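# Load sample tube and matching blank into centrifuge

## Task

From the rack on the shelved bench by the door, take the sample tube whose cap has an orange dot and seat it fully in the centre hole of one adapter in the centrifuge rotor. From the racks on the shelved bench by the window, take the water blank whose cap number (volume in mL) equals the sample's volume, and seat it fully in the centre hole of the adapter directly opposite. Success requires: both tubes pushed all the way down; every rotor bucket left hanging vertically; each rack still on its own bench; no tube ever touching the floor; the robot not fallen or left tilted; and everything staying in place on its own after the gripper has released and the robot has moved away.

## Robot and tools

ROBOT. A Hello Robot Stretch 3 with a single arm. The base has two drive wheels, is 0.33 m long and 0.34 m wide, and cannot move sideways. A lift carriage rides a vertical mast, and a telescoping arm extends out to the robot's right. The wrist has yaw, pitch and roll, ending in a two-finger gripper. To shift the gripper along the robot's forward direction you drive the base. On-the-spot turns pivot midway between the drive wheels, 0.05 m behind the front edge. With the arm retracted and the wrist folded, a turn sweeps a 0.28 m radius. An unfolded, level wrist reaches beyond that circle.

FRAMES. Base frame: origin on the floor between the drive wheels, x forward, y left, z up. The odometry frame is the base frame where the scene started. hand_pose is reported in the base frame at the point where the closed fingertips meet. With all wrist joints at zero, its x axis is up, its y axis points back toward the mast, and its z axis points rearward.

execute_actions. Takes {"actions": [...]}, run in order. An empty list just reports the state. Each action is {"robot": C, "steps": n, "until": U}. n is 1 to 450 control steps at 30 per second and defaults to 1. {"steps": n} alone waits. C is one of three things. It can be a single command object with any of "base", "joints" and "contact_limits". It can be {"stop": true}, which brakes everything and clears the queue. Or it can be a list of up to 8 items run one after another, where each item is a command or {"pause_s": s} with s at most 15 seconds. A new command takes over at once: named joints retarget, and any older queue is thrown away. If any value is invalid or out of range, the whole call is rejected and nothing runs.

base: exactly one key. translate_m is a relative offset in metres, positive forward, |d| up to 1. rotate_rad is a relative turn in radians, positive to the left (counter-clockwise from above), |d| up to 3.2. Both are measured from where the base is when that command begins.

joints: a map of absolute targets by name. Joints you leave out keep their current goals. The names and ranges are:
- lift_m: 0 to 1.1 m, the arm's height.
- arm_m: 0 to 0.52 m of extension.
- wrist_yaw_rad: -1.345 to 4.42. 0 points along the arm, positive swings toward the front, and 3.0 is folded over the base.
- wrist_pitch_rad: -1.57 to 0.451. 0 is level and negative tips the fingers down.
- wrist_roll_rad: -2.911 to 2.911. At 0 the fingers sit side by side.
- gripper_m: -0.089 to 0.179, larger meaning wider. The real fingertip gap is smaller than this value: by 0.007 when nearly closed and by 0.025 when wide, and it is zero below 0.007.
- head_pan_rad: -3.953 to 1.73. 0 is forward, positive is left, and -1.57 looks along the arm.
- head_tilt_rad: -1.53 to 0.419. Negative looks down.

contact_limits: {"arm_m": e}, where e is 1 to 100 percent motor effort. It stops that arm motion once the effort reaches e (or -e when retracting). It stays in force until the next arm command, and the shown maximum caps it.

until: {"robot": {...}} ends the action when every listed condition holds. {"robot": {"status": "ended"}} means nothing reads moving and no queue is running. Numeric tests look like ["<", 0.3] and compare the printed value: three decimals for joints, four for base amounts. Status fields take a word or ["!=", "moving"]. {"any": {"status": "ended"}} fires when the first motion or queue finishes.

Queues move on after each step ends "done", or "off_target" for the base or the gripper. Any other ending drops the rest.

zoom_image: {"camera": name, "region": [x0, y0, x1, y1]} in pixels from the top-left corner, at most 504 by 504. The cameras are head_camera (896x504), nav_camera (672x504, fisheye) and wrist_camera (644x364). The head cameras move with head_pan_rad and head_tilt_rad.

finished_scene: {"scene": n} with the current scene number. This cannot be undone, so first wait until all motion has ended.

RESULTS. base_status shows the progress so far against the goal in brackets. joint_goals and joint_status give each joint's status word: moving, done, off_target, contact_stop, time_out, stopped, not_commanded or torque_fault. measured_speeds come from the encoders. The refusals, queue and queue_left counts also appear. Lines starting refused:, dropped: or replaced: explain problems, counting actions and commands from 0. robot.on_its_own appears when the robot changed a goal itself, a joint is slack or off, a motor is loaded at rest, or the base leans 3 degrees or more. Other readings: lidar_m gives 12 distances in 30-degree sectors, the 1st straight ahead and going counter-clockwise, in a plane 0.17 m up. wrist_depth_mm and head_depth_mm are 7x7 grids of depth values. base_odometry, turned_by_wheels and turned_by_imu track motion. base_tilt is in degrees, positive forward or right. motor_effort is in percent with the peak in brackets. Each successful call returns one image per camera, taken at the end.

GRIPPING. Command gripper_m below the object's width to grip it. To let go, open at least 0.02 beyond the value where contact began. A reading or a "done" status does not prove that you are holding something, so confirm with the images. Squeezing too hard triggers a stall guard that weakens the grip.

CAUTIONS. Fold or unfold the wrist only with lift_m between 0.32 and 0.95, pitch -0.4 and roll near 0. Once folded, the lift may go down to 0.25. If yaw is below -0.4, keep pitch at -0.5 or lower. The base is fast only when stowed: lift under 0.30, arm under 0.03 and yaw above 2.54. Pushing against something solid with the gripper above about 0.45 m can tip the robot. So can driving while holding or snagged; if that happens, reverse the last move in small steps. A contact_stop leaves the joint slack. Prolonged strain on the wrist causes a 10 s torque_fault. Never drop a tube or let one reach the floor, and avoid slams and hard shoves. Loose objects may occasionally be nudged by outside forces.

Each tool is called in YAML: its name, and indented under it one key for each argument.

## Session

execute_actions:
  actions: []

Scene clock: 0.00 s.
robot.base_odometry: x=+0.000 y=+0.000 heading=+0.000 (m, m, rad; robot's odometry frame)
robot.turned_by_wheels: +0.000 (rad since the last result)
robot.turned_by_imu: +0.000 (rad since the last result)
robot.base_tilt: forward=-1.3 right=+0.7 (deg)
robot.lidar_m: 2.08 1.58 1.40 1.40 1.66 1.39 1.62 1.65 1.03 1.04 2.09 1.95
robot.head_depth_mm: 2029 2455 2436 2474 2447 2425 2304 / 1779 2527 2531 2553 2473 2494 2290 / 1887 2592 2619 2597 2553 2585 2263 / 1809 2741 2702 2702 2628 2704 2245 / 1912 2835 2815 2811 2832 2769 2141 / 2130 2874 2903 2931 2926 2870 2198 / 2137 2927 2986 3036 3042 3033 2201
robot.base_status: not_commanded
robot.joint_positions: lift_m=+0.385 arm_m=+0.000 wrist_yaw_rad=+2.964 wrist_pitch_rad=-0.636 wrist_roll_rad=-0.011 gripper_m=+0.037 head_pan_rad=-0.006 head_tilt_rad=+0.001
robot.joint_goals: lift_m=+0.385 arm_m=+0.000 wrist_yaw_rad=+2.964 wrist_pitch_rad=-0.636 wrist_roll_rad=-0.011 gripper_m=+0.037 head_pan_rad=-0.006 head_tilt_rad=+0.001
robot.joint_status: lift_m=not_commanded arm_m=not_commanded wrist_yaw_rad=not_commanded wrist_pitch_rad=not_commanded wrist_roll_rad=not_commanded gripper_m=not_commanded head_pan_rad=not_commanded head_tilt_rad=not_commanded
robot.measured_speeds: translate_m=+0.000 rotate_rad=+0.000 lift_m=+0.000 arm_m=+0.000 wrist_yaw_rad=+0.000 wrist_pitch_rad=+0.000 wrist_roll_rad=+0.000 head_pan_rad=+0.000 head_tilt_rad=+0.000
robot: refusals=0 queue=idle queue_left=0
robot.motor_effort: left_wheel=+0 right_wheel=+0 lift_m=+23 arm_m=-1 wrist_yaw_rad=+0 wrist_pitch_rad=+4 wrist_roll_rad=+0 gripper_m=+0 head_pan_rad=+0 head_tilt_rad=+1 (%)
robot.hand_pose: x=+0.0127 y=+0.0438 z=+0.3526 quat_wxyz=(+0.279, +0.685, +0.162, +0.653) (m; robot's base frame)
robot.wrist_depth_mm: - - - - - - - / - - - - - 991 960 / 885 866 858 851 823 820 816 / 747 737 732 714 705 693 689 / 641 632 636 617 629 611 596 / 572 555 - 570 - 534 532 / 511 - - - 477 480 474
pictures: head_camera (sideways: a quarter turn clockwise sets it upright), nav_camera (sideways: a quarter turn counterclockwise sets it upright), wrist_camera
Images, in order (width x height): head_camera 896x504, nav_camera 672x504, wrist_camera 644x364.

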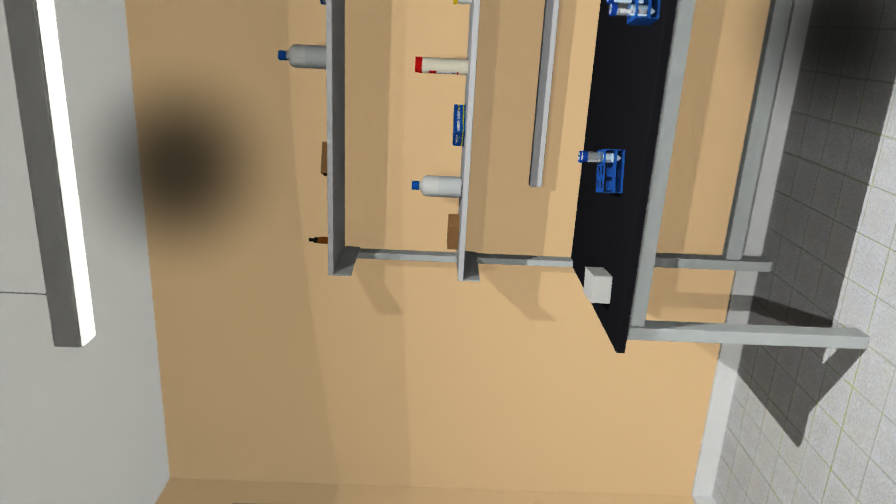

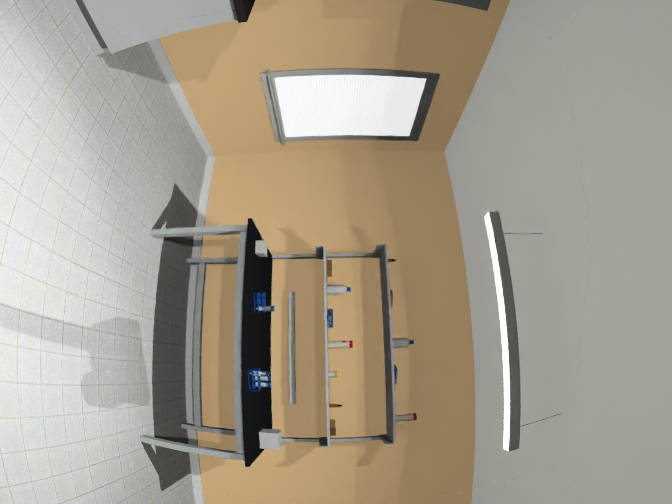

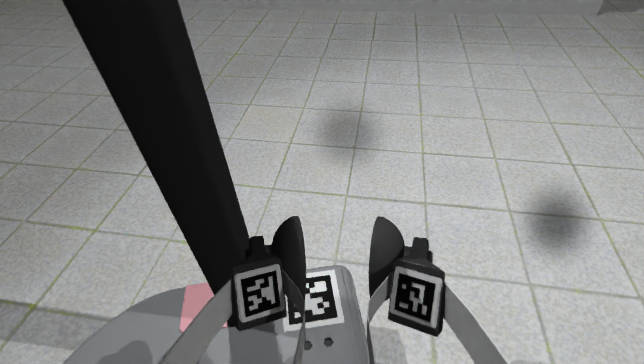

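execute_actions:
  actions:
    - {"robot":{"joints":{"head_pan_rad":1.5,"head_tilt_rad":-0.4}},"steps":150,"until":{"robot":{"status":"ended"}}}

execute_actions:
  actions:
    - {"robot":{"joints":{"head_pan_rad":-1.5}},"steps":150,"until":{"robot":{"status":"ended"}}}

execute_actions:
  actions:
    - {"robot":{"joints":{"head_pan_rad":-3.1}},"steps":150,"until":{"robot":{"status":"ended"}}}

Scene clock: 8.33 s.
robot.base_odometry: x=+0.000 y=+0.000 heading=+0.000 (m, m, rad; robot's odometry frame)
robot.turned_by_wheels: +0.000 (rad since the last result)
robot.turned_by_imu: +0.001 (rad since the last result)
robot.base_tilt: forward=-1.2 right=+0.7 (deg)
robot.lidar_m: 2.08 1.57 1.39 1.39 1.66 1.39 1.61 1.65 1.04 1.04 2.08 1.95
robot.head_depth_mm: 1372 1752 1682 1388 1506 1642 1423 / 1424 1788 1564 1432 1551 1702 1426 / 1451 1850 1620 1476 1605 1679 1423 / 1483 1880 1844 1529 1666 1721 1410 / 1521 1946 1901 1572 1717 1721 1410 / 1564 2013 1563 1631 1780 1719 1397 / 1603 2070 1602 1673 1844 1705 1392
robot.base_status: not_commanded
robot.joint_positions: lift_m=+0.385 arm_m=+0.000 wrist_yaw_rad=+2.964 wrist_pitch_rad=-0.636 wrist_roll_rad=-0.011 gripper_m=+0.037 head_pan_rad=+1.493 head_tilt_rad=-0.395
robot.joint_goals: lift_m=+0.385 arm_m=+0.000 wrist_yaw_rad=+2.964 wrist_pitch_rad=-0.636 wrist_roll_rad=-0.011 gripper_m=+0.037 head_pan_rad=+1.500 head_tilt_rad=-0.400
robot.joint_status: lift_m=not_commanded arm_m=not_commanded wrist_yaw_rad=not_commanded wrist_pitch_rad=not_commanded wrist_roll_rad=not_commanded gripper_m=not_commanded head_pan_rad=done head_tilt_rad=done
robot.measured_speeds: translate_m=+0.000 rotate_rad=+0.000 lift_m=+0.000 arm_m=+0.000 wrist_yaw_rad=+0.000 wrist_pitch_rad=+0.000 wrist_roll_rad=+0.000 head_pan_rad=+0.000 head_tilt_rad=+0.000
robot: refusals=0 queue=done queue_left=0
robot.motor_effort: left_wheel=+0(0) right_wheel=+0(0) lift_m=+23(23) arm_m=+0(0) wrist_yaw_rad=+0(0) wrist_pitch_rad=+4(4) wrist_roll_rad=+0(0) gripper_m=+0(0) head_pan_rad=+3(35) head_tilt_rad=-2(19) (%)
robot.hand_pose: x=+0.0127 y=+0.0438 z=+0.3526 quat_wxyz=(+0.279, +0.685, +0.162, +0.653) (m; robot's base frame)
robot.wrist_depth_mm: - - - - - - - / - - - - - 987 982 / 905 850 852 847 829 814 807 / 748 736 715 719 704 695 683 / 645 637 636 619 622 603 599 / 572 564 - 569 - 544 531 / 499 - - - 477 483 474
pictures: head_camera (sideways: a quarter turn clockwise sets it upright), nav_camera (sideways: a quarter turn counterclockwise sets it upright), wrist_camera
camera_calibration (this result's frames):
head_camera: T_world_to_cam=[[0.0185497, -0.409686, -0.912038, 1.20544], [-0.998819, 0.0333753, -0.0353068, 0.0577681], [0.0449042, 0.911616, -0.408583, 0.492486], [0, 0, 0, 1]] pos_world=[0.0132247, 0.042966, 1.30267]
nav_camera: T_world_to_cam=[[0.0264956, 0.380166, 0.924539, -1.16613], [0.998366, -0.0569135, -0.00520883, 0.0484288], [0.0506386, 0.923166, -0.381052, 0.455558], [0, 0, 0, 1]] pos_world=[-0.040521, 0.0255253, 1.25198]
wrist_camera: T_world_to_cam=[[0.991998, -0.124297, -0.0221635, 0.0102148], [-0.103363, -0.698703, -0.707905, 0.315321], [0.0725048, 0.704531, -0.705959, 0.383867], [0, 0, 0, 1]] pos_world=[-0.00537261, -0.048861, 0.494438]
Images, in order (width x height): head_camera 896x504, nav_camera 672x504, wrist_camera 644x364.

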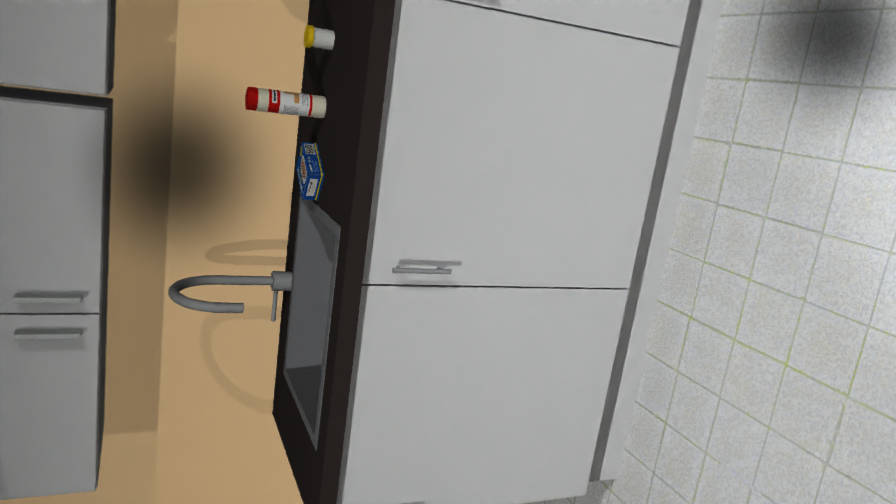

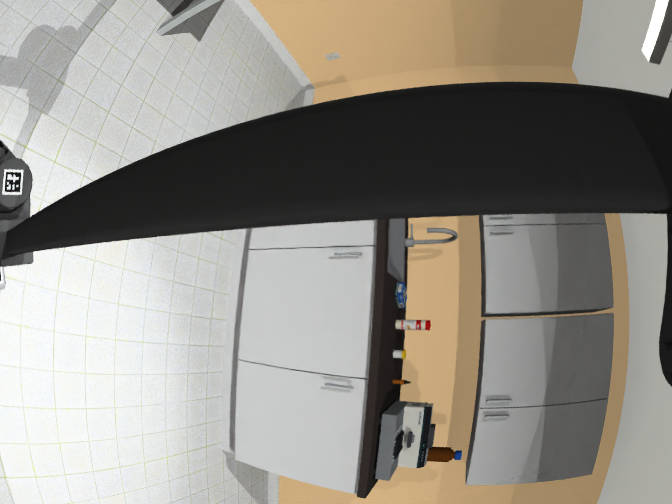

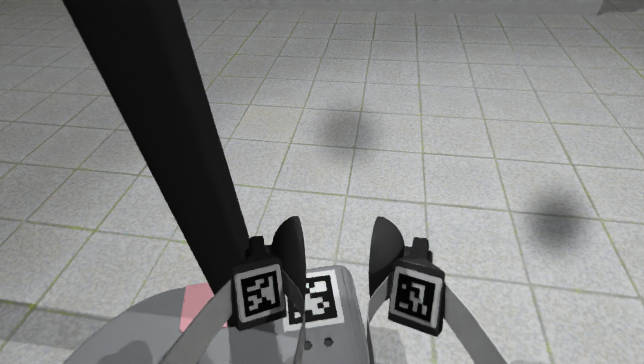

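Scene clock: 10.33 s.
robot.base_odometry: x=+0.000 y=+0.000 heading=+0.000 (m, m, rad; robot's odometry frame)
robot.turned_by_wheels: +0.000 (rad since the last result)
robot.turned_by_imu: +0.000 (rad since the last result)
robot.base_tilt: forward=-1.2 right=+0.7 (deg)
robot.lidar_m: 2.07 1.57 1.39 1.40 1.66 1.39 1.61 1.65 1.03 1.04 2.09 1.95
robot.head_depth_mm: 1451 1419 1525 1380 1118 1194 1303 / 1515 1576 1598 1286 1170 1259 1355 / 1584 1681 1805 1215 1227 1329 1390 / 1638 1756 1889 2033 1356 1425 1415 / 1718 1835 1989 2139 2217 1712 1403 / 1791 1906 2084 2259 2210 1731 1397 / 1877 2031 2184 2402 2204 1693 1393
robot.base_status: not_commanded
robot.joint_positions: lift_m=+0.385 arm_m=+0.000 wrist_yaw_rad=+2.964 wrist_pitch_rad=-0.636 wrist_roll_rad=-0.011 gripper_m=+0.037 head_pan_rad=-1.493 head_tilt_rad=-0.395
robot.joint_goals: lift_m=+0.385 arm_m=+0.000 wrist_yaw_rad=+2.964 wrist_pitch_rad=-0.636 wrist_roll_rad=-0.011 gripper_m=+0.037 head_pan_rad=-1.500 head_tilt_rad=-0.400
robot.joint_status: lift_m=not_commanded arm_m=not_commanded wrist_yaw_rad=not_commanded wrist_pitch_rad=not_commanded wrist_roll_rad=not_commanded gripper_m=not_commanded head_pan_rad=done head_tilt_rad=done
robot.measured_speeds: translate_m=+0.000 rotate_rad=+0.000 lift_m=+0.000 arm_m=+0.000 wrist_yaw_rad=+0.000 wrist_pitch_rad=+0.000 wrist_roll_rad=+0.000 head_pan_rad=+0.000 head_tilt_rad=+0.000
robot: refusals=0 queue=done queue_left=0
robot.motor_effort: left_wheel=+0(0) right_wheel=+1(0) lift_m=+23(23) arm_m=+0(0) wrist_yaw_rad=+0(1) wrist_pitch_rad=+4(3) wrist_roll_rad=+0(0) gripper_m=+0(0) head_pan_rad=-4(35) head_tilt_rad=-1(2) (%)
robot.hand_pose: x=+0.0127 y=+0.0438 z=+0.3526 quat_wxyz=(+0.279, +0.685, +0.162, +0.653) (m; robot's base frame)
robot.wrist_depth_mm: - - - - - - - / - - - - - 995 955 / 887 851 843 854 841 809 812 / 745 737 730 710 709 696 679 / 647 639 644 614 629 604 590 / 567 556 - 573 - 535 532 / 503 - - - 477 477 477
pictures: head_camera (sideways: a quarter turn clockwise sets it upright), nav_camera (sideways: a quarter turn counterclockwise sets it upright), wrist_camera
camera_calibration (this result's frames):
head_camera: T_world_to_cam=[[-0.082017, 0.402017, -0.911951, 1.20594], [0.991867, 0.122285, -0.0352973, 0.0456125], [0.0973275, -0.90743, -0.408777, 0.492419], [0, 0, 0, 1]] pos_world=[0.00574014, -0.0435514, 1.30266]
nav_camera: T_world_to_cam=[[0.032931, -0.37986, 0.924458, -1.16607], [-0.995078, -0.0989534, -0.00521333, 0.0605947], [0.0934585, -0.919736, -0.381249, 0.455553], [0, 0, 0, 1]] pos_world=[0.056121, -0.0179582, 1.25198]
wrist_camera: T_world_to_cam=[[0.991997, -0.124297, -0.0221636, 0.0102149], [-0.103364, -0.698703, -0.707906, 0.315321], [0.0725048, 0.704531, -0.705959, 0.383867], [0, 0, 0, 1]] pos_world=[-0.0053726, -0.048861, 0.494438]
Images, in order (width x height): head_camera 896x504, nav_camera 672x504, wrist_camera 644x364.

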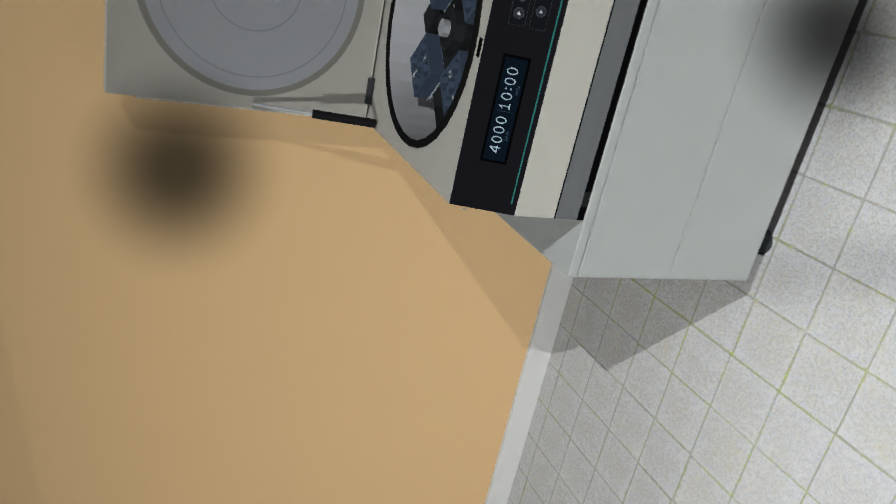

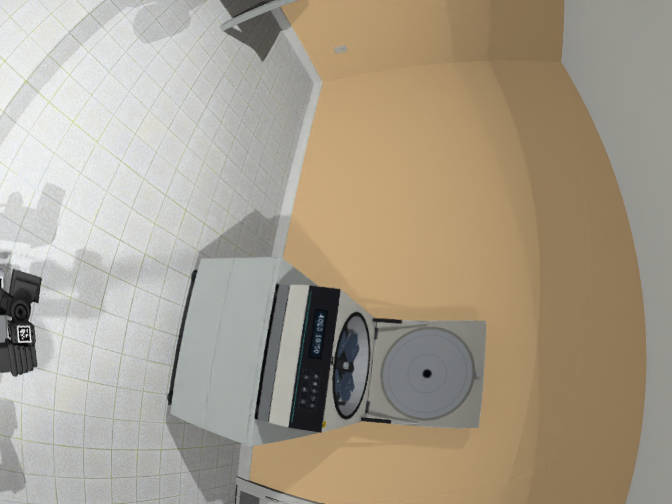

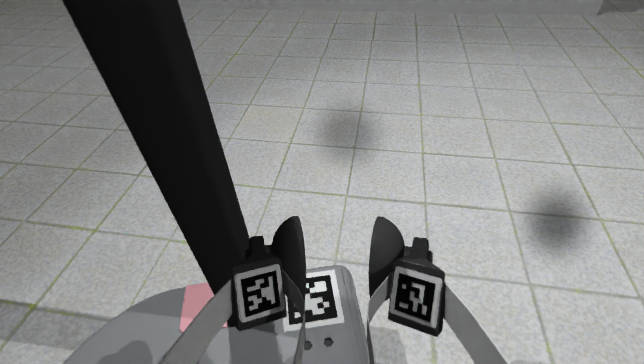

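Scene clock: 11.70 s.
robot.base_odometry: x=+0.000 y=+0.000 heading=+0.000 (m, m, rad; robot's odometry frame)
robot.turned_by_wheels: +0.000 (rad since the last result)
robot.turned_by_imu: +0.000 (rad since the last result)
robot.base_tilt: forward=-1.2 right=+0.6 (deg)
robot.lidar_m: 2.07 1.57 1.40 1.40 1.66 1.40 1.61 1.65 1.04 1.04 2.10 1.95
robot.head_depth_mm: 1767 1865 1943 1426 2061 1700 1420 / 1800 1923 2008 1509 2148 1739 1418 / 1892 2017 2034 1599 2227 1739 1413 / 1950 2072 2198 2383 2233 1730 1414 / 2034 2159 2198 2521 2214 1711 1410 / 2126 2290 2425 2615 2020 1713 1396 / 2231 2381 2512 2678 2179 1706 1394
robot.base_status: not_commanded
robot.joint_positions: lift_m=+0.385 arm_m=+0.000 wrist_yaw_rad=+2.964 wrist_pitch_rad=-0.636 wrist_roll_rad=-0.011 gripper_m=+0.037 head_pan_rad=-3.093 head_tilt_rad=-0.395
robot.joint_goals: lift_m=+0.385 arm_m=+0.000 wrist_yaw_rad=+2.964 wrist_pitch_rad=-0.636 wrist_roll_rad=-0.011 gripper_m=+0.037 head_pan_rad=-3.100 head_tilt_rad=-0.400
robot.joint_status: lift_m=not_commanded arm_m=not_commanded wrist_yaw_rad=not_commanded wrist_pitch_rad=not_commanded wrist_roll_rad=not_commanded gripper_m=not_commanded head_pan_rad=done head_tilt_rad=done
robot.measured_speeds: translate_m=+0.000 rotate_rad=+0.000 lift_m=+0.000 arm_m=+0.000 wrist_yaw_rad=+0.000 wrist_pitch_rad=+0.000 wrist_roll_rad=+0.000 head_pan_rad=+0.000 head_tilt_rad=+0.000
robot: refusals=0 queue=done queue_left=0
robot.motor_effort: left_wheel=+0(0) right_wheel=+1(0) lift_m=+23(23) arm_m=+0(1) wrist_yaw_rad=+0(0) wrist_pitch_rad=+3(3) wrist_roll_rad=+0(0) gripper_m=+0(0) head_pan_rad=-4(38) head_tilt_rad=-2(1) (%)
robot.hand_pose: x=+0.0127 y=+0.0438 z=+0.3526 quat_wxyz=(+0.279, +0.685, +0.162, +0.653) (m; robot's base frame)
robot.wrist_depth_mm: - - - - - - - / - - - - - 992 960 / 878 871 858 840 820 822 796 / 747 736 710 713 713 694 688 / 642 642 646 623 621 595 601 / 568 564 - 570 - 538 533 / 504 - - - 477 481 474
pictures: head_camera (sideways: a quarter turn clockwise sets it upright), nav_camera (sideways: a quarter turn counterclockwise sets it upright), wrist_camera
camera_calibration (this result's frames):
head_camera: T_world_to_cam=[[0.404262, 0.0702443, -0.911942, 1.20296], [0.0932713, -0.995015, -0.0352962, 0.0510926], [-0.909875, -0.070789, -0.408799, 0.498591], [0, 0, 0, 1]] pos_world=[-0.0374223, 0.00163141, 1.30266]
nav_camera: T_world_to_cam=[[-0.380682, -0.0218263, 0.924449, -1.16353], [-0.0698552, 0.997544, -0.00521383, 0.0549515], [-0.922064, -0.0665623, -0.381271, 0.461776], [0, 0, 0, 1]] pos_world=[-0.0133099, -0.0494752, 1.25198]
wrist_camera: T_world_to_cam=[[0.991998, -0.124297, -0.0221636, 0.0102149], [-0.103363, -0.698703, -0.707905, 0.315321], [0.0725046, 0.704531, -0.705959, 0.383867], [0, 0, 0, 1]] pos_world=[-0.00537263, -0.048861, 0.494438]
Images, in order (width x height): head_camera 896x504, nav_camera 672x504, wrist_camera 644x364.

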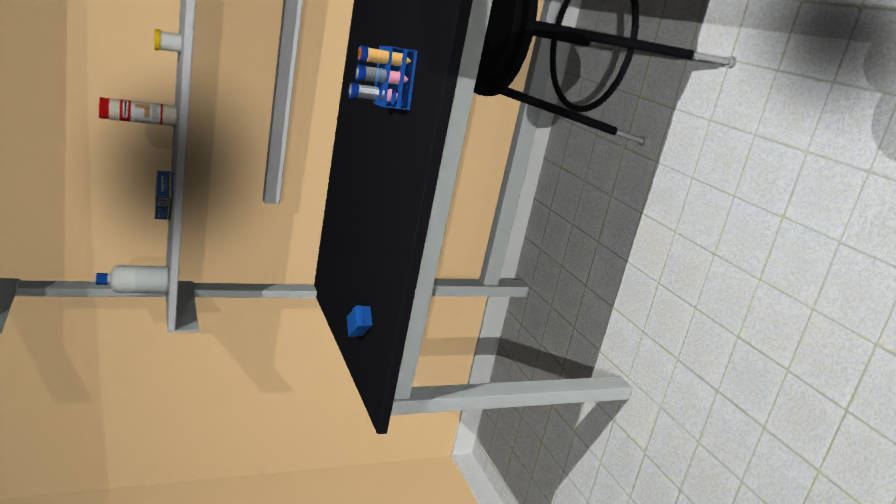

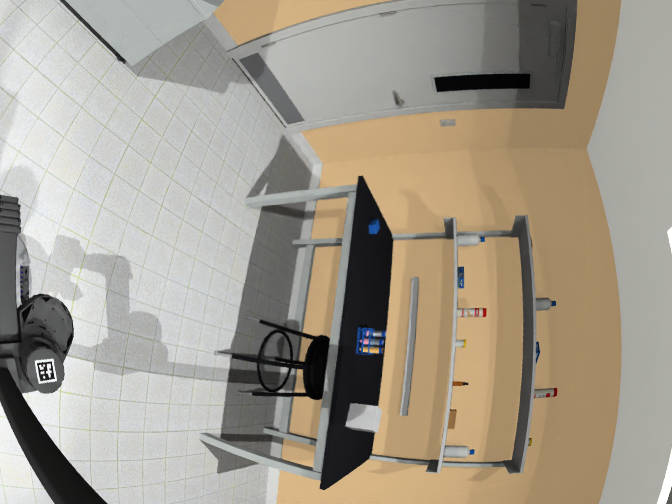

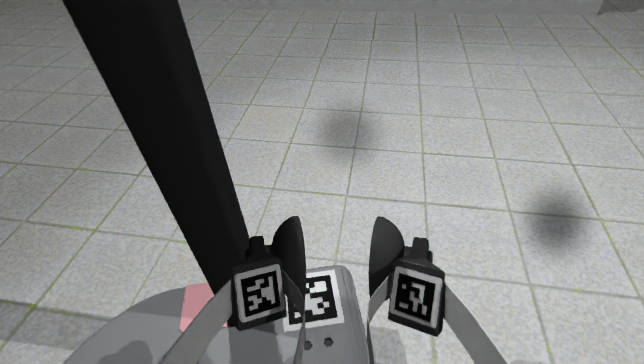

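execute_actions:
  actions:
    - {"robot":[{"joints":{"lift_m":0.25,"head_pan_rad":-1.57,"head_tilt_rad":-0.6}},{"base":{"rotate_rad":3.03}},{"base":{"translate_m":0.99}},{"base":{"rotate_rad":1.377}},{"joints":{"lift_m":0.94,"wrist_pitch_rad":-0.4}},{"joints":{"wrist_yaw_rad":0.0,"gripper_m":0.1}},{"joints":{"lift_m":1.08,"wrist_pitch_rad":-0.7}}],"steps":450,"until":{"robot":{"status":"ended"}}}
    - {"steps":450,"until":{"robot":{"status":"ended"}}}

Scene clock: 53.13 s.
robot.base_odometry: x=-0.984 y=+0.110 heading=-1.876 (m, m, rad; robot's odometry frame)
robot.turned_by_wheels: +4.407 (rad since the last result)
robot.turned_by_imu: +4.423 (rad since the last result)
robot.base_tilt: forward=-1.2 right=+0.6 (deg)
robot.lidar_m: 1.54 1.11 1.19 2.87 2.27 1.64 1.59 0.73 0.45 0.62 1.06 0.84
robot.head_depth_mm: - - - - - - 1207 / - - - - - - 1181 / 922 - - - - - 1200 / 925 1033 1151 894 670 600 1194 / 928 1035 1153 904 700 599 1191 / 928 1040 1152 903 720 596 1213 / 933 1043 1150 894 717 594 1211
robot.base_status: done (rotate_rad +1.3769 of +1.3770)
robot.joint_positions: lift_m=+1.079 arm_m=+0.000 wrist_yaw_rad=+0.002 wrist_pitch_rad=-0.709 wrist_roll_rad=-0.011 gripper_m=+0.100 head_pan_rad=-1.577 head_tilt_rad=-0.593
robot.joint_goals: lift_m=+1.080 arm_m=+0.000 wrist_yaw_rad=+0.000 wrist_pitch_rad=-0.700 wrist_roll_rad=-0.011 gripper_m=+0.100 head_pan_rad=-1.570 head_tilt_rad=-0.600
robot.joint_status: lift_m=done arm_m=not_commanded wrist_yaw_rad=done wrist_pitch_rad=done wrist_roll_rad=not_commanded gripper_m=done head_pan_rad=done head_tilt_rad=done
robot.measured_speeds: translate_m=+0.000 rotate_rad=+0.000 lift_m=+0.000 arm_m=+0.000 wrist_yaw_rad=+0.000 wrist_pitch_rad=+0.000 wrist_roll_rad=+0.000 head_pan_rad=+0.000 head_tilt_rad=+0.000
robot: refusals=0 queue=done queue_left=0
robot.motor_effort: left_wheel=-1(8) right_wheel=+2(13) lift_m=+31(30) arm_m=-1(1) wrist_yaw_rad=-2(3) wrist_pitch_rad=+3(8) wrist_roll_rad=+0(0) gripper_m=+0(81) head_pan_rad=+2(35) head_tilt_rad=-2(13) (%)
robot.hand_pose: x=-0.0213 y=-0.3239 z=+1.0331 quat_wxyz=(+0.667, +0.247, -0.659, -0.244) (m; robot's base frame)
robot.wrist_depth_mm: 903 909 890 880 876 879 844 / 834 795 781 785 757 727 730 / 684 673 655 659 642 622 441 / 598 582 570 466 564 537 395 / 523 516 508 481 493 485 448 / 459 465 451 445 443 444 433 / 419 412 409 405 400 390 394
pictures: head_camera (sideways: a quarter turn clockwise sets it upright), nav_camera (sideways: a quarter turn counterclockwise sets it upright), wrist_camera
camera_calibration (this result's frames):
head_camera: T_world_to_cam=[[-0.0469865, 0.578878, -0.814059, 1.07806], [0.998665, 0.0447252, -0.0258375, 0.0332476], [0.0214522, -0.814186, -0.580207, 0.715937], [0, 0, 0, 1]] pos_world=[0.00209254, -0.0426464, 1.29386]
nav_camera: T_world_to_cam=[[-0.0000855787, -0.555648, 0.831418, -1.04451], [-0.999863, -0.0136989, -0.00925805, 0.0658879], [0.0165337, -0.831305, -0.555571, 0.682848], [0, 0, 0, 1]] pos_world=[0.0544994, -0.0118232, 1.24841]
wrist_camera: T_world_to_cam=[[-0.998267, -0.0528055, -0.0259607, -0.00197585], [-0.0229374, 0.755509, -0.654736, 0.954476], [0.0541872, -0.653006, -0.755411, 0.736791], [0, 0, 0, 1]] pos_world=[-0.0200039, -0.240091, 1.18146]
Images, in order (width x height): head_camera 896x504, nav_camera 672x504, wrist_camera 644x364.

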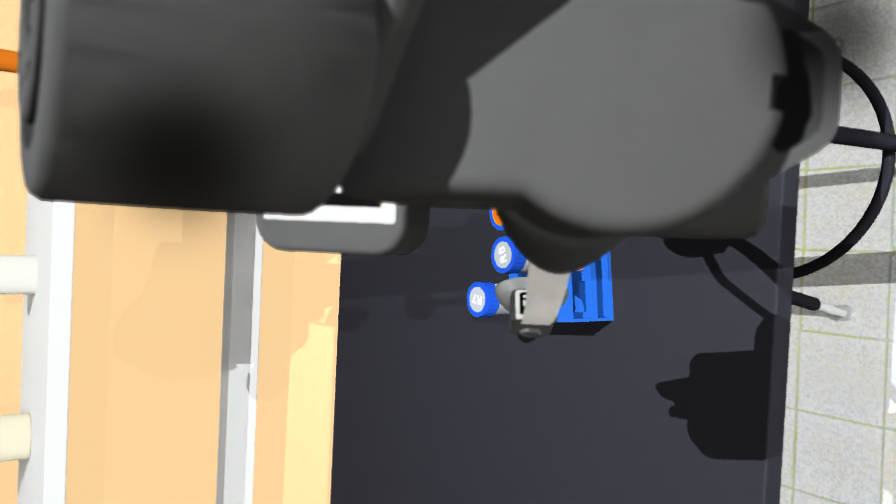

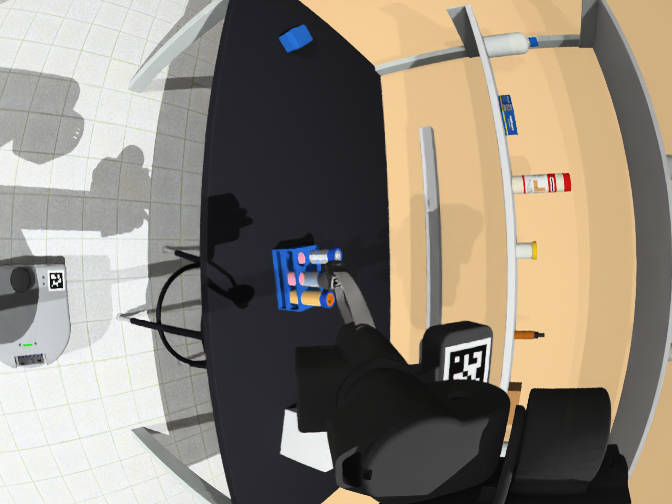

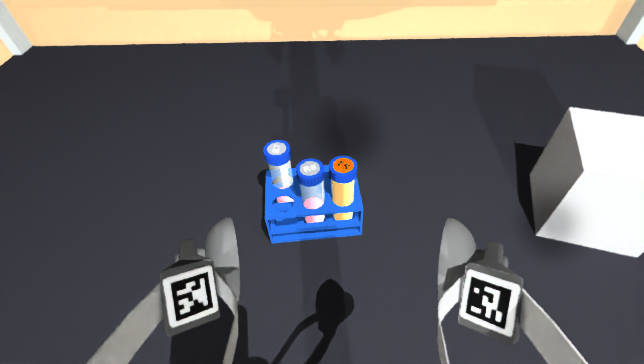

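zoom_image:
  camera: "wrist_camera"
  region: [240,120,400,250]

execute_actions:
  actions:
    - {"robot":[{"joints":{"wrist_pitch_rad":-1.57,"wrist_roll_rad":1.57,"gripper_m":0.09}},{"joints":{"arm_m":0.4}}],"steps":450,"until":{"robot":{"status":"ended"}}}

Region (240, 120, 400, 250) of wrist_camera's 644x364 image, scaled by 3.150; it fills the top 410 rows of this view, and the rest is white.

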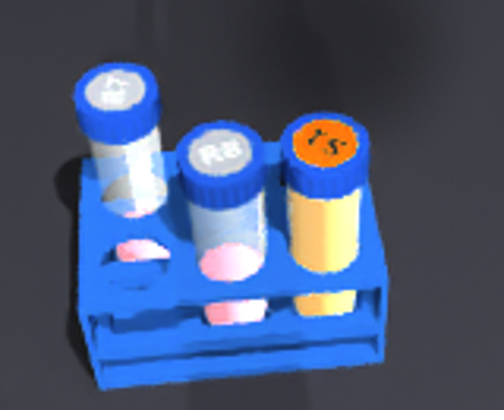

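Scene clock: 65.13 s.
robot.base_odometry: x=-0.984 y=+0.110 heading=-1.876 (m, m, rad; robot's odometry frame)
robot.turned_by_wheels: +0.000 (rad since the last result)
robot.turned_by_imu: +0.001 (rad since the last result)
robot.base_tilt: forward=-1.2 right=+0.7 (deg)
robot.lidar_m: 1.54 1.10 1.19 2.87 2.26 1.65 1.58 0.73 0.45 0.62 1.06 0.84
robot.head_depth_mm: 966 1041 1137 925 731 606 1181 / - 1038 1148 917 729 604 944 / - - 1142 913 687 602 1199 / 876 1031 1146 907 675 601 1191 / 923 1034 1152 906 702 600 1193 / 927 1044 1157 901 717 597 1211 / 931 1043 1150 893 713 595 1212
robot.base_status: done (rotate_rad +1.3769 of +1.3770)
robot.joint_positions: lift_m=+1.079 arm_m=+0.400 wrist_yaw_rad=+0.000 wrist_pitch_rad=-1.562 wrist_roll_rad=+1.565 gripper_m=+0.090 head_pan_rad=-1.577 head_tilt_rad=-0.593
robot.joint_goals: lift_m=+1.080 arm_m=+0.400 wrist_yaw_rad=+0.000 wrist_pitch_rad=-1.570 wrist_roll_rad=+1.570 gripper_m=+0.090 head_pan_rad=-1.570 head_tilt_rad=-0.600
robot.joint_status: lift_m=done arm_m=done wrist_yaw_rad=done wrist_pitch_rad=done wrist_roll_rad=done gripper_m=done head_pan_rad=done head_tilt_rad=done
robot.measured_speeds: translate_m=+0.000 rotate_rad=+0.000 lift_m=+0.000 arm_m=+0.000 wrist_yaw_rad=+0.000 wrist_pitch_rad=+0.000 wrist_roll_rad=+0.000 head_pan_rad=+0.000 head_tilt_rad=+0.000
robot: refusals=0 queue=done queue_left=0
robot.motor_effort: left_wheel=-2(2) right_wheel=+3(2) lift_m=+31(31) arm_m=+4(5) wrist_yaw_rad=+0(2) wrist_pitch_rad=-3(4) wrist_roll_rad=+2(2) gripper_m=+0(48) head_pan_rad=+3(2) head_tilt_rad=-3(3) (%)
robot.hand_pose: x=-0.0215 y=-0.5224 z=+0.9617 quat_wxyz=(+0.002, +0.002, -0.710, -0.704) (m; robot's base frame)
robot.wrist_depth_mm: 357 354 348 340 336 331 - / 368 361 354 347 342 337 - / 376 370 362 356 351 342 - / 384 375 372 304 357 350 - / 393 384 376 309 366 359 - / 403 397 385 315 376 - - / 413 403 397 387 378 378 -
pictures: head_camera (sideways: a quarter turn clockwise sets it upright), nav_camera (sideways: a quarter turn counterclockwise sets it upright), wrist_camera
camera_calibration (this result's frames):
head_camera: T_world_to_cam=[[-0.0469865, 0.578878, -0.814059, 1.07806], [0.998665, 0.0447252, -0.0258375, 0.0332476], [0.0214522, -0.814186, -0.580207, 0.715937], [0, 0, 0, 1]] pos_world=[0.00209254, -0.0426464, 1.29386]
nav_camera: T_world_to_cam=[[-0.0000855781, -0.555648, 0.831418, -1.04451], [-0.999863, -0.0136989, -0.00925805, 0.0658878], [0.0165337, -0.831305, -0.55557, 0.682848], [0, 0, 0, 1]] pos_world=[0.0544994, -0.0118232, 1.24841]
wrist_camera: T_world_to_cam=[[-0.00806519, 0.997902, -0.064245, 0.592526], [0.989162, 0.0173807, 0.145793, -0.0760078], [0.146603, -0.0623729, -0.987227, 1.08676], [0, 0, 0, 1]] pos_world=[-0.0793594, -0.522177, 1.12203]
Images, in order (width x height): head_camera 896x504, nav_camera 672x504, wrist_camera 644x364.

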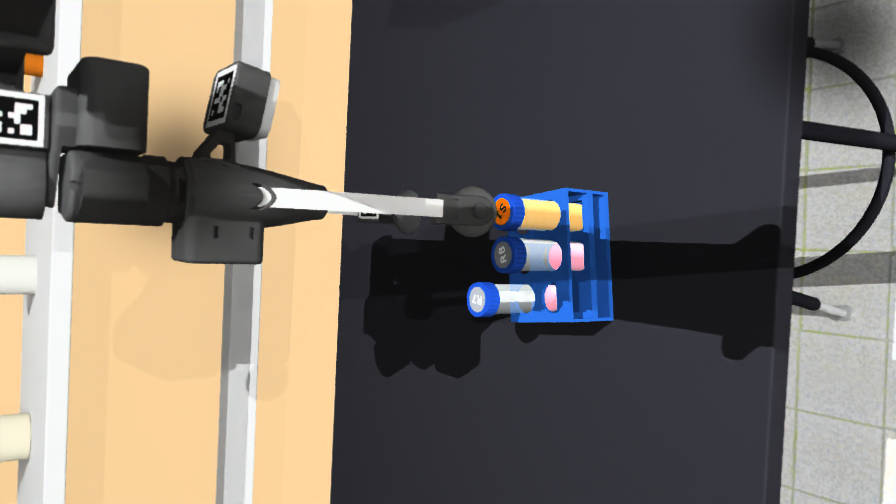

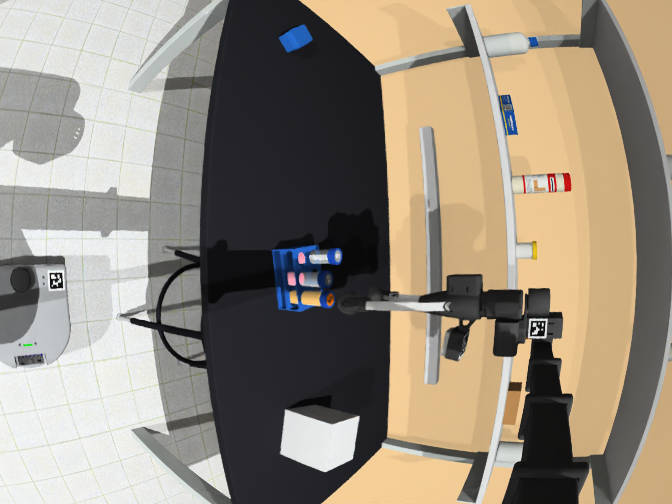

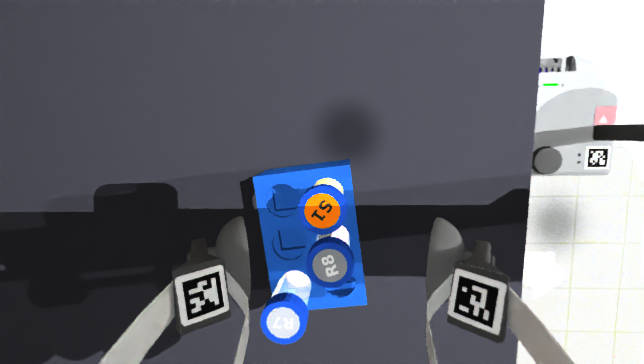

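execute_actions:
  actions:
    - {"robot":{"base":{"translate_m":0.01},"joints":{"arm_m":0.419,"lift_m":0.985,"gripper_m":0.08}},"steps":450,"until":{"robot":{"status":"ended"}}}

Scene clock: 74.40 s.
robot.base_odometry: x=-0.987 y=+0.101 heading=-1.876 (m, m, rad; robot's odometry frame)
robot.turned_by_wheels: +0.000 (rad since the last result)
robot.turned_by_imu: +0.001 (rad since the last result)
robot.base_tilt: forward=-1.1 right=+0.5 (deg)
robot.lidar_m: 1.53 1.10 1.18 3.48 2.28 1.65 1.59 0.73 0.45 0.62 1.06 0.83
robot.head_depth_mm: 916 - 1135 922 731 605 1177 / 920 - 1155 919 727 603 939 / 920 - - 913 689 601 1196 / 875 1033 1135 911 675 599 1197 / 929 1032 1153 904 700 598 1207 / 928 1040 1147 900 719 597 1211 / 934 1044 1150 896 715 596 1210
robot.base_status: done (translate_m +0.0100 of +0.0100)
robot.joint_positions: lift_m=+0.986 arm_m=+0.419 wrist_yaw_rad=+0.000 wrist_pitch_rad=-1.562 wrist_roll_rad=+1.565 gripper_m=+0.080 head_pan_rad=-1.577 head_tilt_rad=-0.593
robot.joint_goals: lift_m=+0.985 arm_m=+0.419 wrist_yaw_rad=+0.000 wrist_pitch_rad=-1.570 wrist_roll_rad=+1.570 gripper_m=+0.080 head_pan_rad=-1.570 head_tilt_rad=-0.600
robot.joint_status: lift_m=done arm_m=done wrist_yaw_rad=done wrist_pitch_rad=done wrist_roll_rad=done gripper_m=done head_pan_rad=done head_tilt_rad=done
robot.measured_speeds: translate_m=+0.000 rotate_rad=+0.000 lift_m=+0.000 arm_m=+0.000 wrist_yaw_rad=+0.000 wrist_pitch_rad=+0.000 wrist_roll_rad=+0.000 head_pan_rad=+0.000 head_tilt_rad=+0.000
robot: refusals=0 queue=done queue_left=0
robot.motor_effort: left_wheel=-1(2) right_wheel=+2(8) lift_m=+12(32) arm_m=+3(4) wrist_yaw_rad=+0(0) wrist_pitch_rad=-3(3) wrist_roll_rad=+2(2) gripper_m=+0(47) head_pan_rad=+3(2) head_tilt_rad=-2(2) (%)
robot.hand_pose: x=-0.0215 y=-0.5414 z=+0.8678 quat_wxyz=(+0.002, +0.002, -0.710, -0.704) (m; robot's base frame)
robot.wrist_depth_mm: 265 261 257 251 248 242 239 / 271 266 262 256 252 249 244 / 277 272 266 262 258 253 249 / 282 277 271 208 262 258 254 / 290 286 278 150 267 264 261 / 298 291 - 218 247 268 268 / 305 299 294 224 279 278 275
pictures: head_camera (sideways: a quarter turn clockwise sets it upright), nav_camera (sideways: a quarter turn counterclockwise sets it upright), wrist_camera
camera_calibration (this result's frames):
head_camera: T_world_to_cam=[[-0.0469864, 0.578878, -0.814059, 1.07806], [0.998665, 0.0447251, -0.0258375, 0.0332476], [0.0214521, -0.814186, -0.580207, 0.715937], [0, 0, 0, 1]] pos_world=[0.00209254, -0.0426464, 1.29386]
nav_camera: T_world_to_cam=[[-0.0000856443, -0.555648, 0.831418, -1.04451], [-0.999863, -0.0136988, -0.00925805, 0.0658878], [0.0165336, -0.831305, -0.55557, 0.682848], [0, 0, 0, 1]] pos_world=[0.0544994, -0.0118232, 1.24841]
wrist_camera: T_world_to_cam=[[-0.00806514, 0.997919, -0.0639717, 0.605158], [0.989162, 0.0173407, 0.145797, -0.0620117], [0.146603, -0.0621025, -0.987244, 0.993018], [0, 0, 0, 1]] pos_world=[-0.0793594, -0.541154, 1.02811]
Images, in order (width x height): head_camera 896x504, nav_camera 672x504, wrist_camera 644x364.

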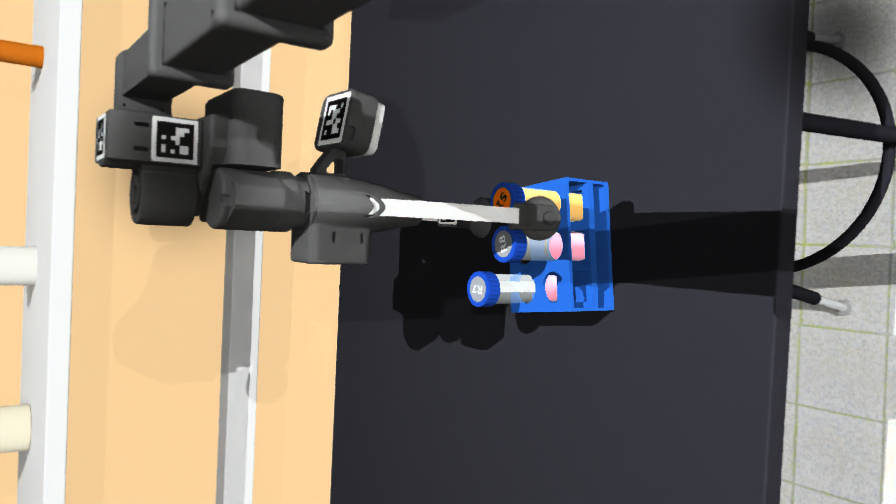

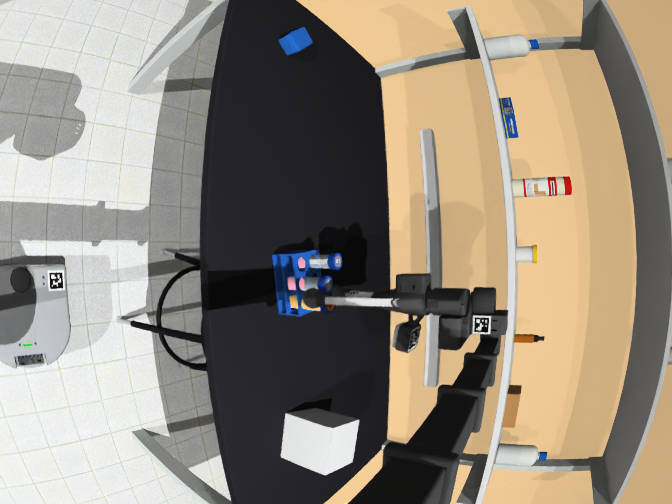

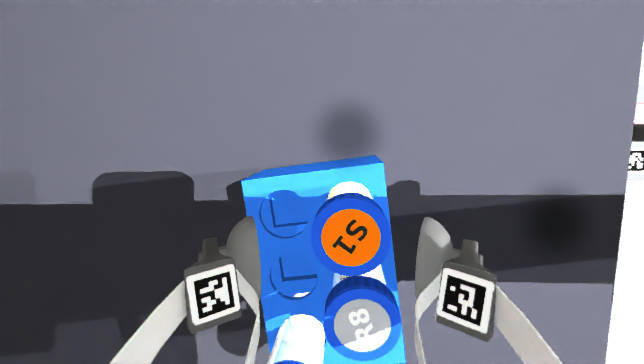

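execute_actions:
  actions:
    - {"robot":[{"joints":{"arm_m":0.416,"lift_m":0.93}}],"steps":450,"until":{"robot":{"status":"ended"}}}

Scene clock: 79.33 s.
robot.base_odometry: x=-0.987 y=+0.101 heading=-1.876 (m, m, rad; robot's odometry frame)
robot.turned_by_wheels: +0.000 (rad since the last result)
robot.turned_by_imu: -0.001 (rad since the last result)
robot.base_tilt: forward=-1.3 right=+0.7 (deg)
robot.lidar_m: 1.53 1.10 1.17 3.48 2.29 1.66 1.59 0.74 0.45 0.62 1.06 0.83
robot.head_depth_mm: 919 1029 - 888 731 606 1173 / 934 1017 1164 888 728 605 942 / 935 1033 - 881 697 603 1197 / 883 1036 1159 911 682 601 1191 / 926 1037 1153 906 701 599 1209 / 927 1040 1154 901 718 597 1217 / 930 1044 1152 894 719 594 1209
robot.base_status: done (translate_m +0.0100 of +0.0100)
robot.joint_positions: lift_m=+0.950 arm_m=+0.416 wrist_yaw_rad=+0.000 wrist_pitch_rad=-1.556 wrist_roll_rad=+1.566 gripper_m=+0.080 head_pan_rad=-1.577 head_tilt_rad=-0.593
robot.joint_goals: lift_m=+0.950 arm_m=+0.416 wrist_yaw_rad=+0.000 wrist_pitch_rad=-1.570 wrist_roll_rad=+1.570 gripper_m=+0.080 head_pan_rad=-1.570 head_tilt_rad=-0.600
robot.joint_status: lift_m=contact_stop arm_m=done wrist_yaw_rad=done wrist_pitch_rad=done wrist_roll_rad=done gripper_m=done head_pan_rad=done head_tilt_rad=done
robot.measured_speeds: translate_m=+0.000 rotate_rad=+0.000 lift_m=+0.004 arm_m=+0.000 wrist_yaw_rad=+0.000 wrist_pitch_rad=+0.000 wrist_roll_rad=+0.000 head_pan_rad=+0.000 head_tilt_rad=+0.000
robot: refusals=0 queue=dropped queue_left=0
robot.on_its_own: lift_m is slack since a contact_stop, until your next command for it (your +0.930 is given up)
robot.motor_effort: left_wheel=+0(3) right_wheel=-1(7) lift_m=+18(20) arm_m=-4(5) wrist_yaw_rad=+0(0) wrist_pitch_rad=-6(7) wrist_roll_rad=+2(2) gripper_m=-4(3) head_pan_rad=+2(2) head_tilt_rad=-2(3) (%)
robot.hand_pose: x=-0.0215 y=-0.5407 z=+0.8319 quat_wxyz=(+0.002, +0.002, -0.712, -0.702) (m; robot's base frame)
robot.wrist_depth_mm: 232 229 225 219 215 211 207 / 239 234 228 224 219 216 211 / 244 239 234 229 224 220 214 / 249 244 237 175 228 223 219 / 255 251 237 117 231 228 225 / 263 257 185 116 115 233 229 / 269 262 257 184 241 240 233
pictures: head_camera (sideways: a quarter turn clockwise sets it upright), nav_camera (sideways: a quarter turn counterclockwise sets it upright), wrist_camera
camera_calibration (this result's frames):
head_camera: T_world_to_cam=[[-0.0469855, 0.579083, -0.813914, 1.07787], [0.998665, 0.0447322, -0.0258248, 0.0332311], [0.0214534, -0.814041, -0.580411, 0.716203], [0, 0, 0, 1]] pos_world=[0.00209257, -0.0426443, 1.29384]
nav_camera: T_world_to_cam=[[-0.0000865546, -0.555856, 0.831278, -1.04433], [-0.999863, -0.013697, -0.00926298, 0.0658943], [0.0165349, -0.831166, -0.555779, 0.68312], [0, 0, 0, 1]] pos_world=[0.0544995, -0.0118097, 1.2484]
wrist_camera: T_world_to_cam=[[-0.00751841, 0.997471, -0.0706702, 0.60752], [0.989171, 0.0177775, 0.145685, -0.0564511], [0.146573, -0.0688096, -0.986804, 0.953572], [0, 0, 0, 1]] pos_world=[-0.0793604, -0.539365, 0.992146]
Images, in order (width x height): head_camera 896x504, nav_camera 672x504, wrist_camera 644x364.

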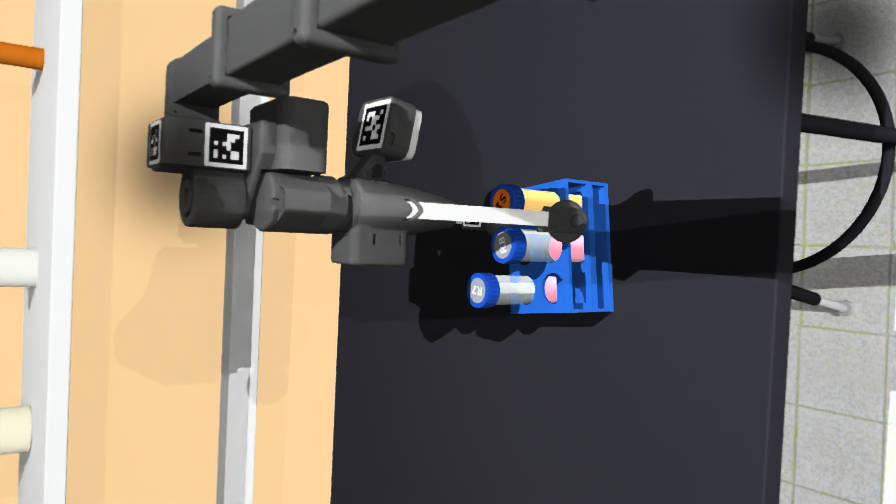

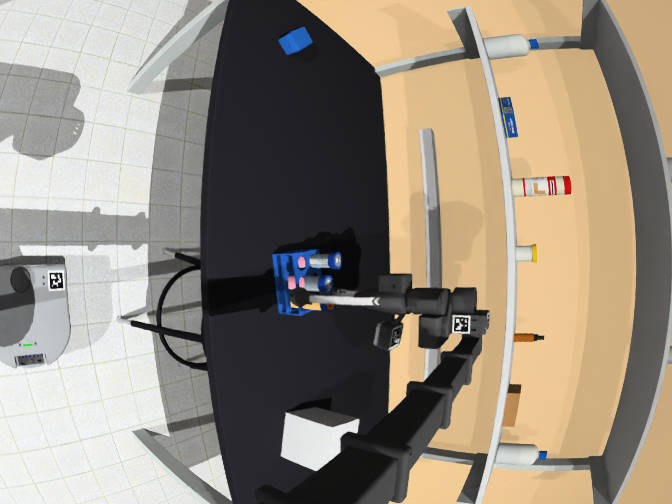

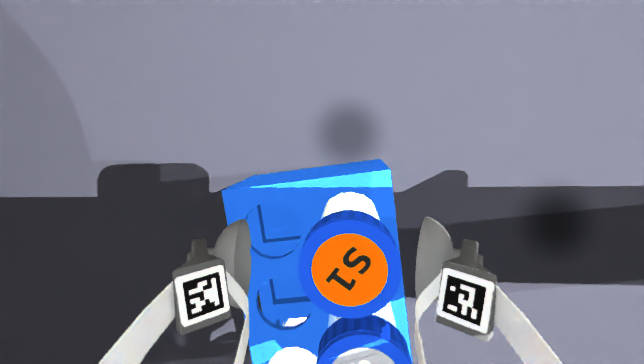

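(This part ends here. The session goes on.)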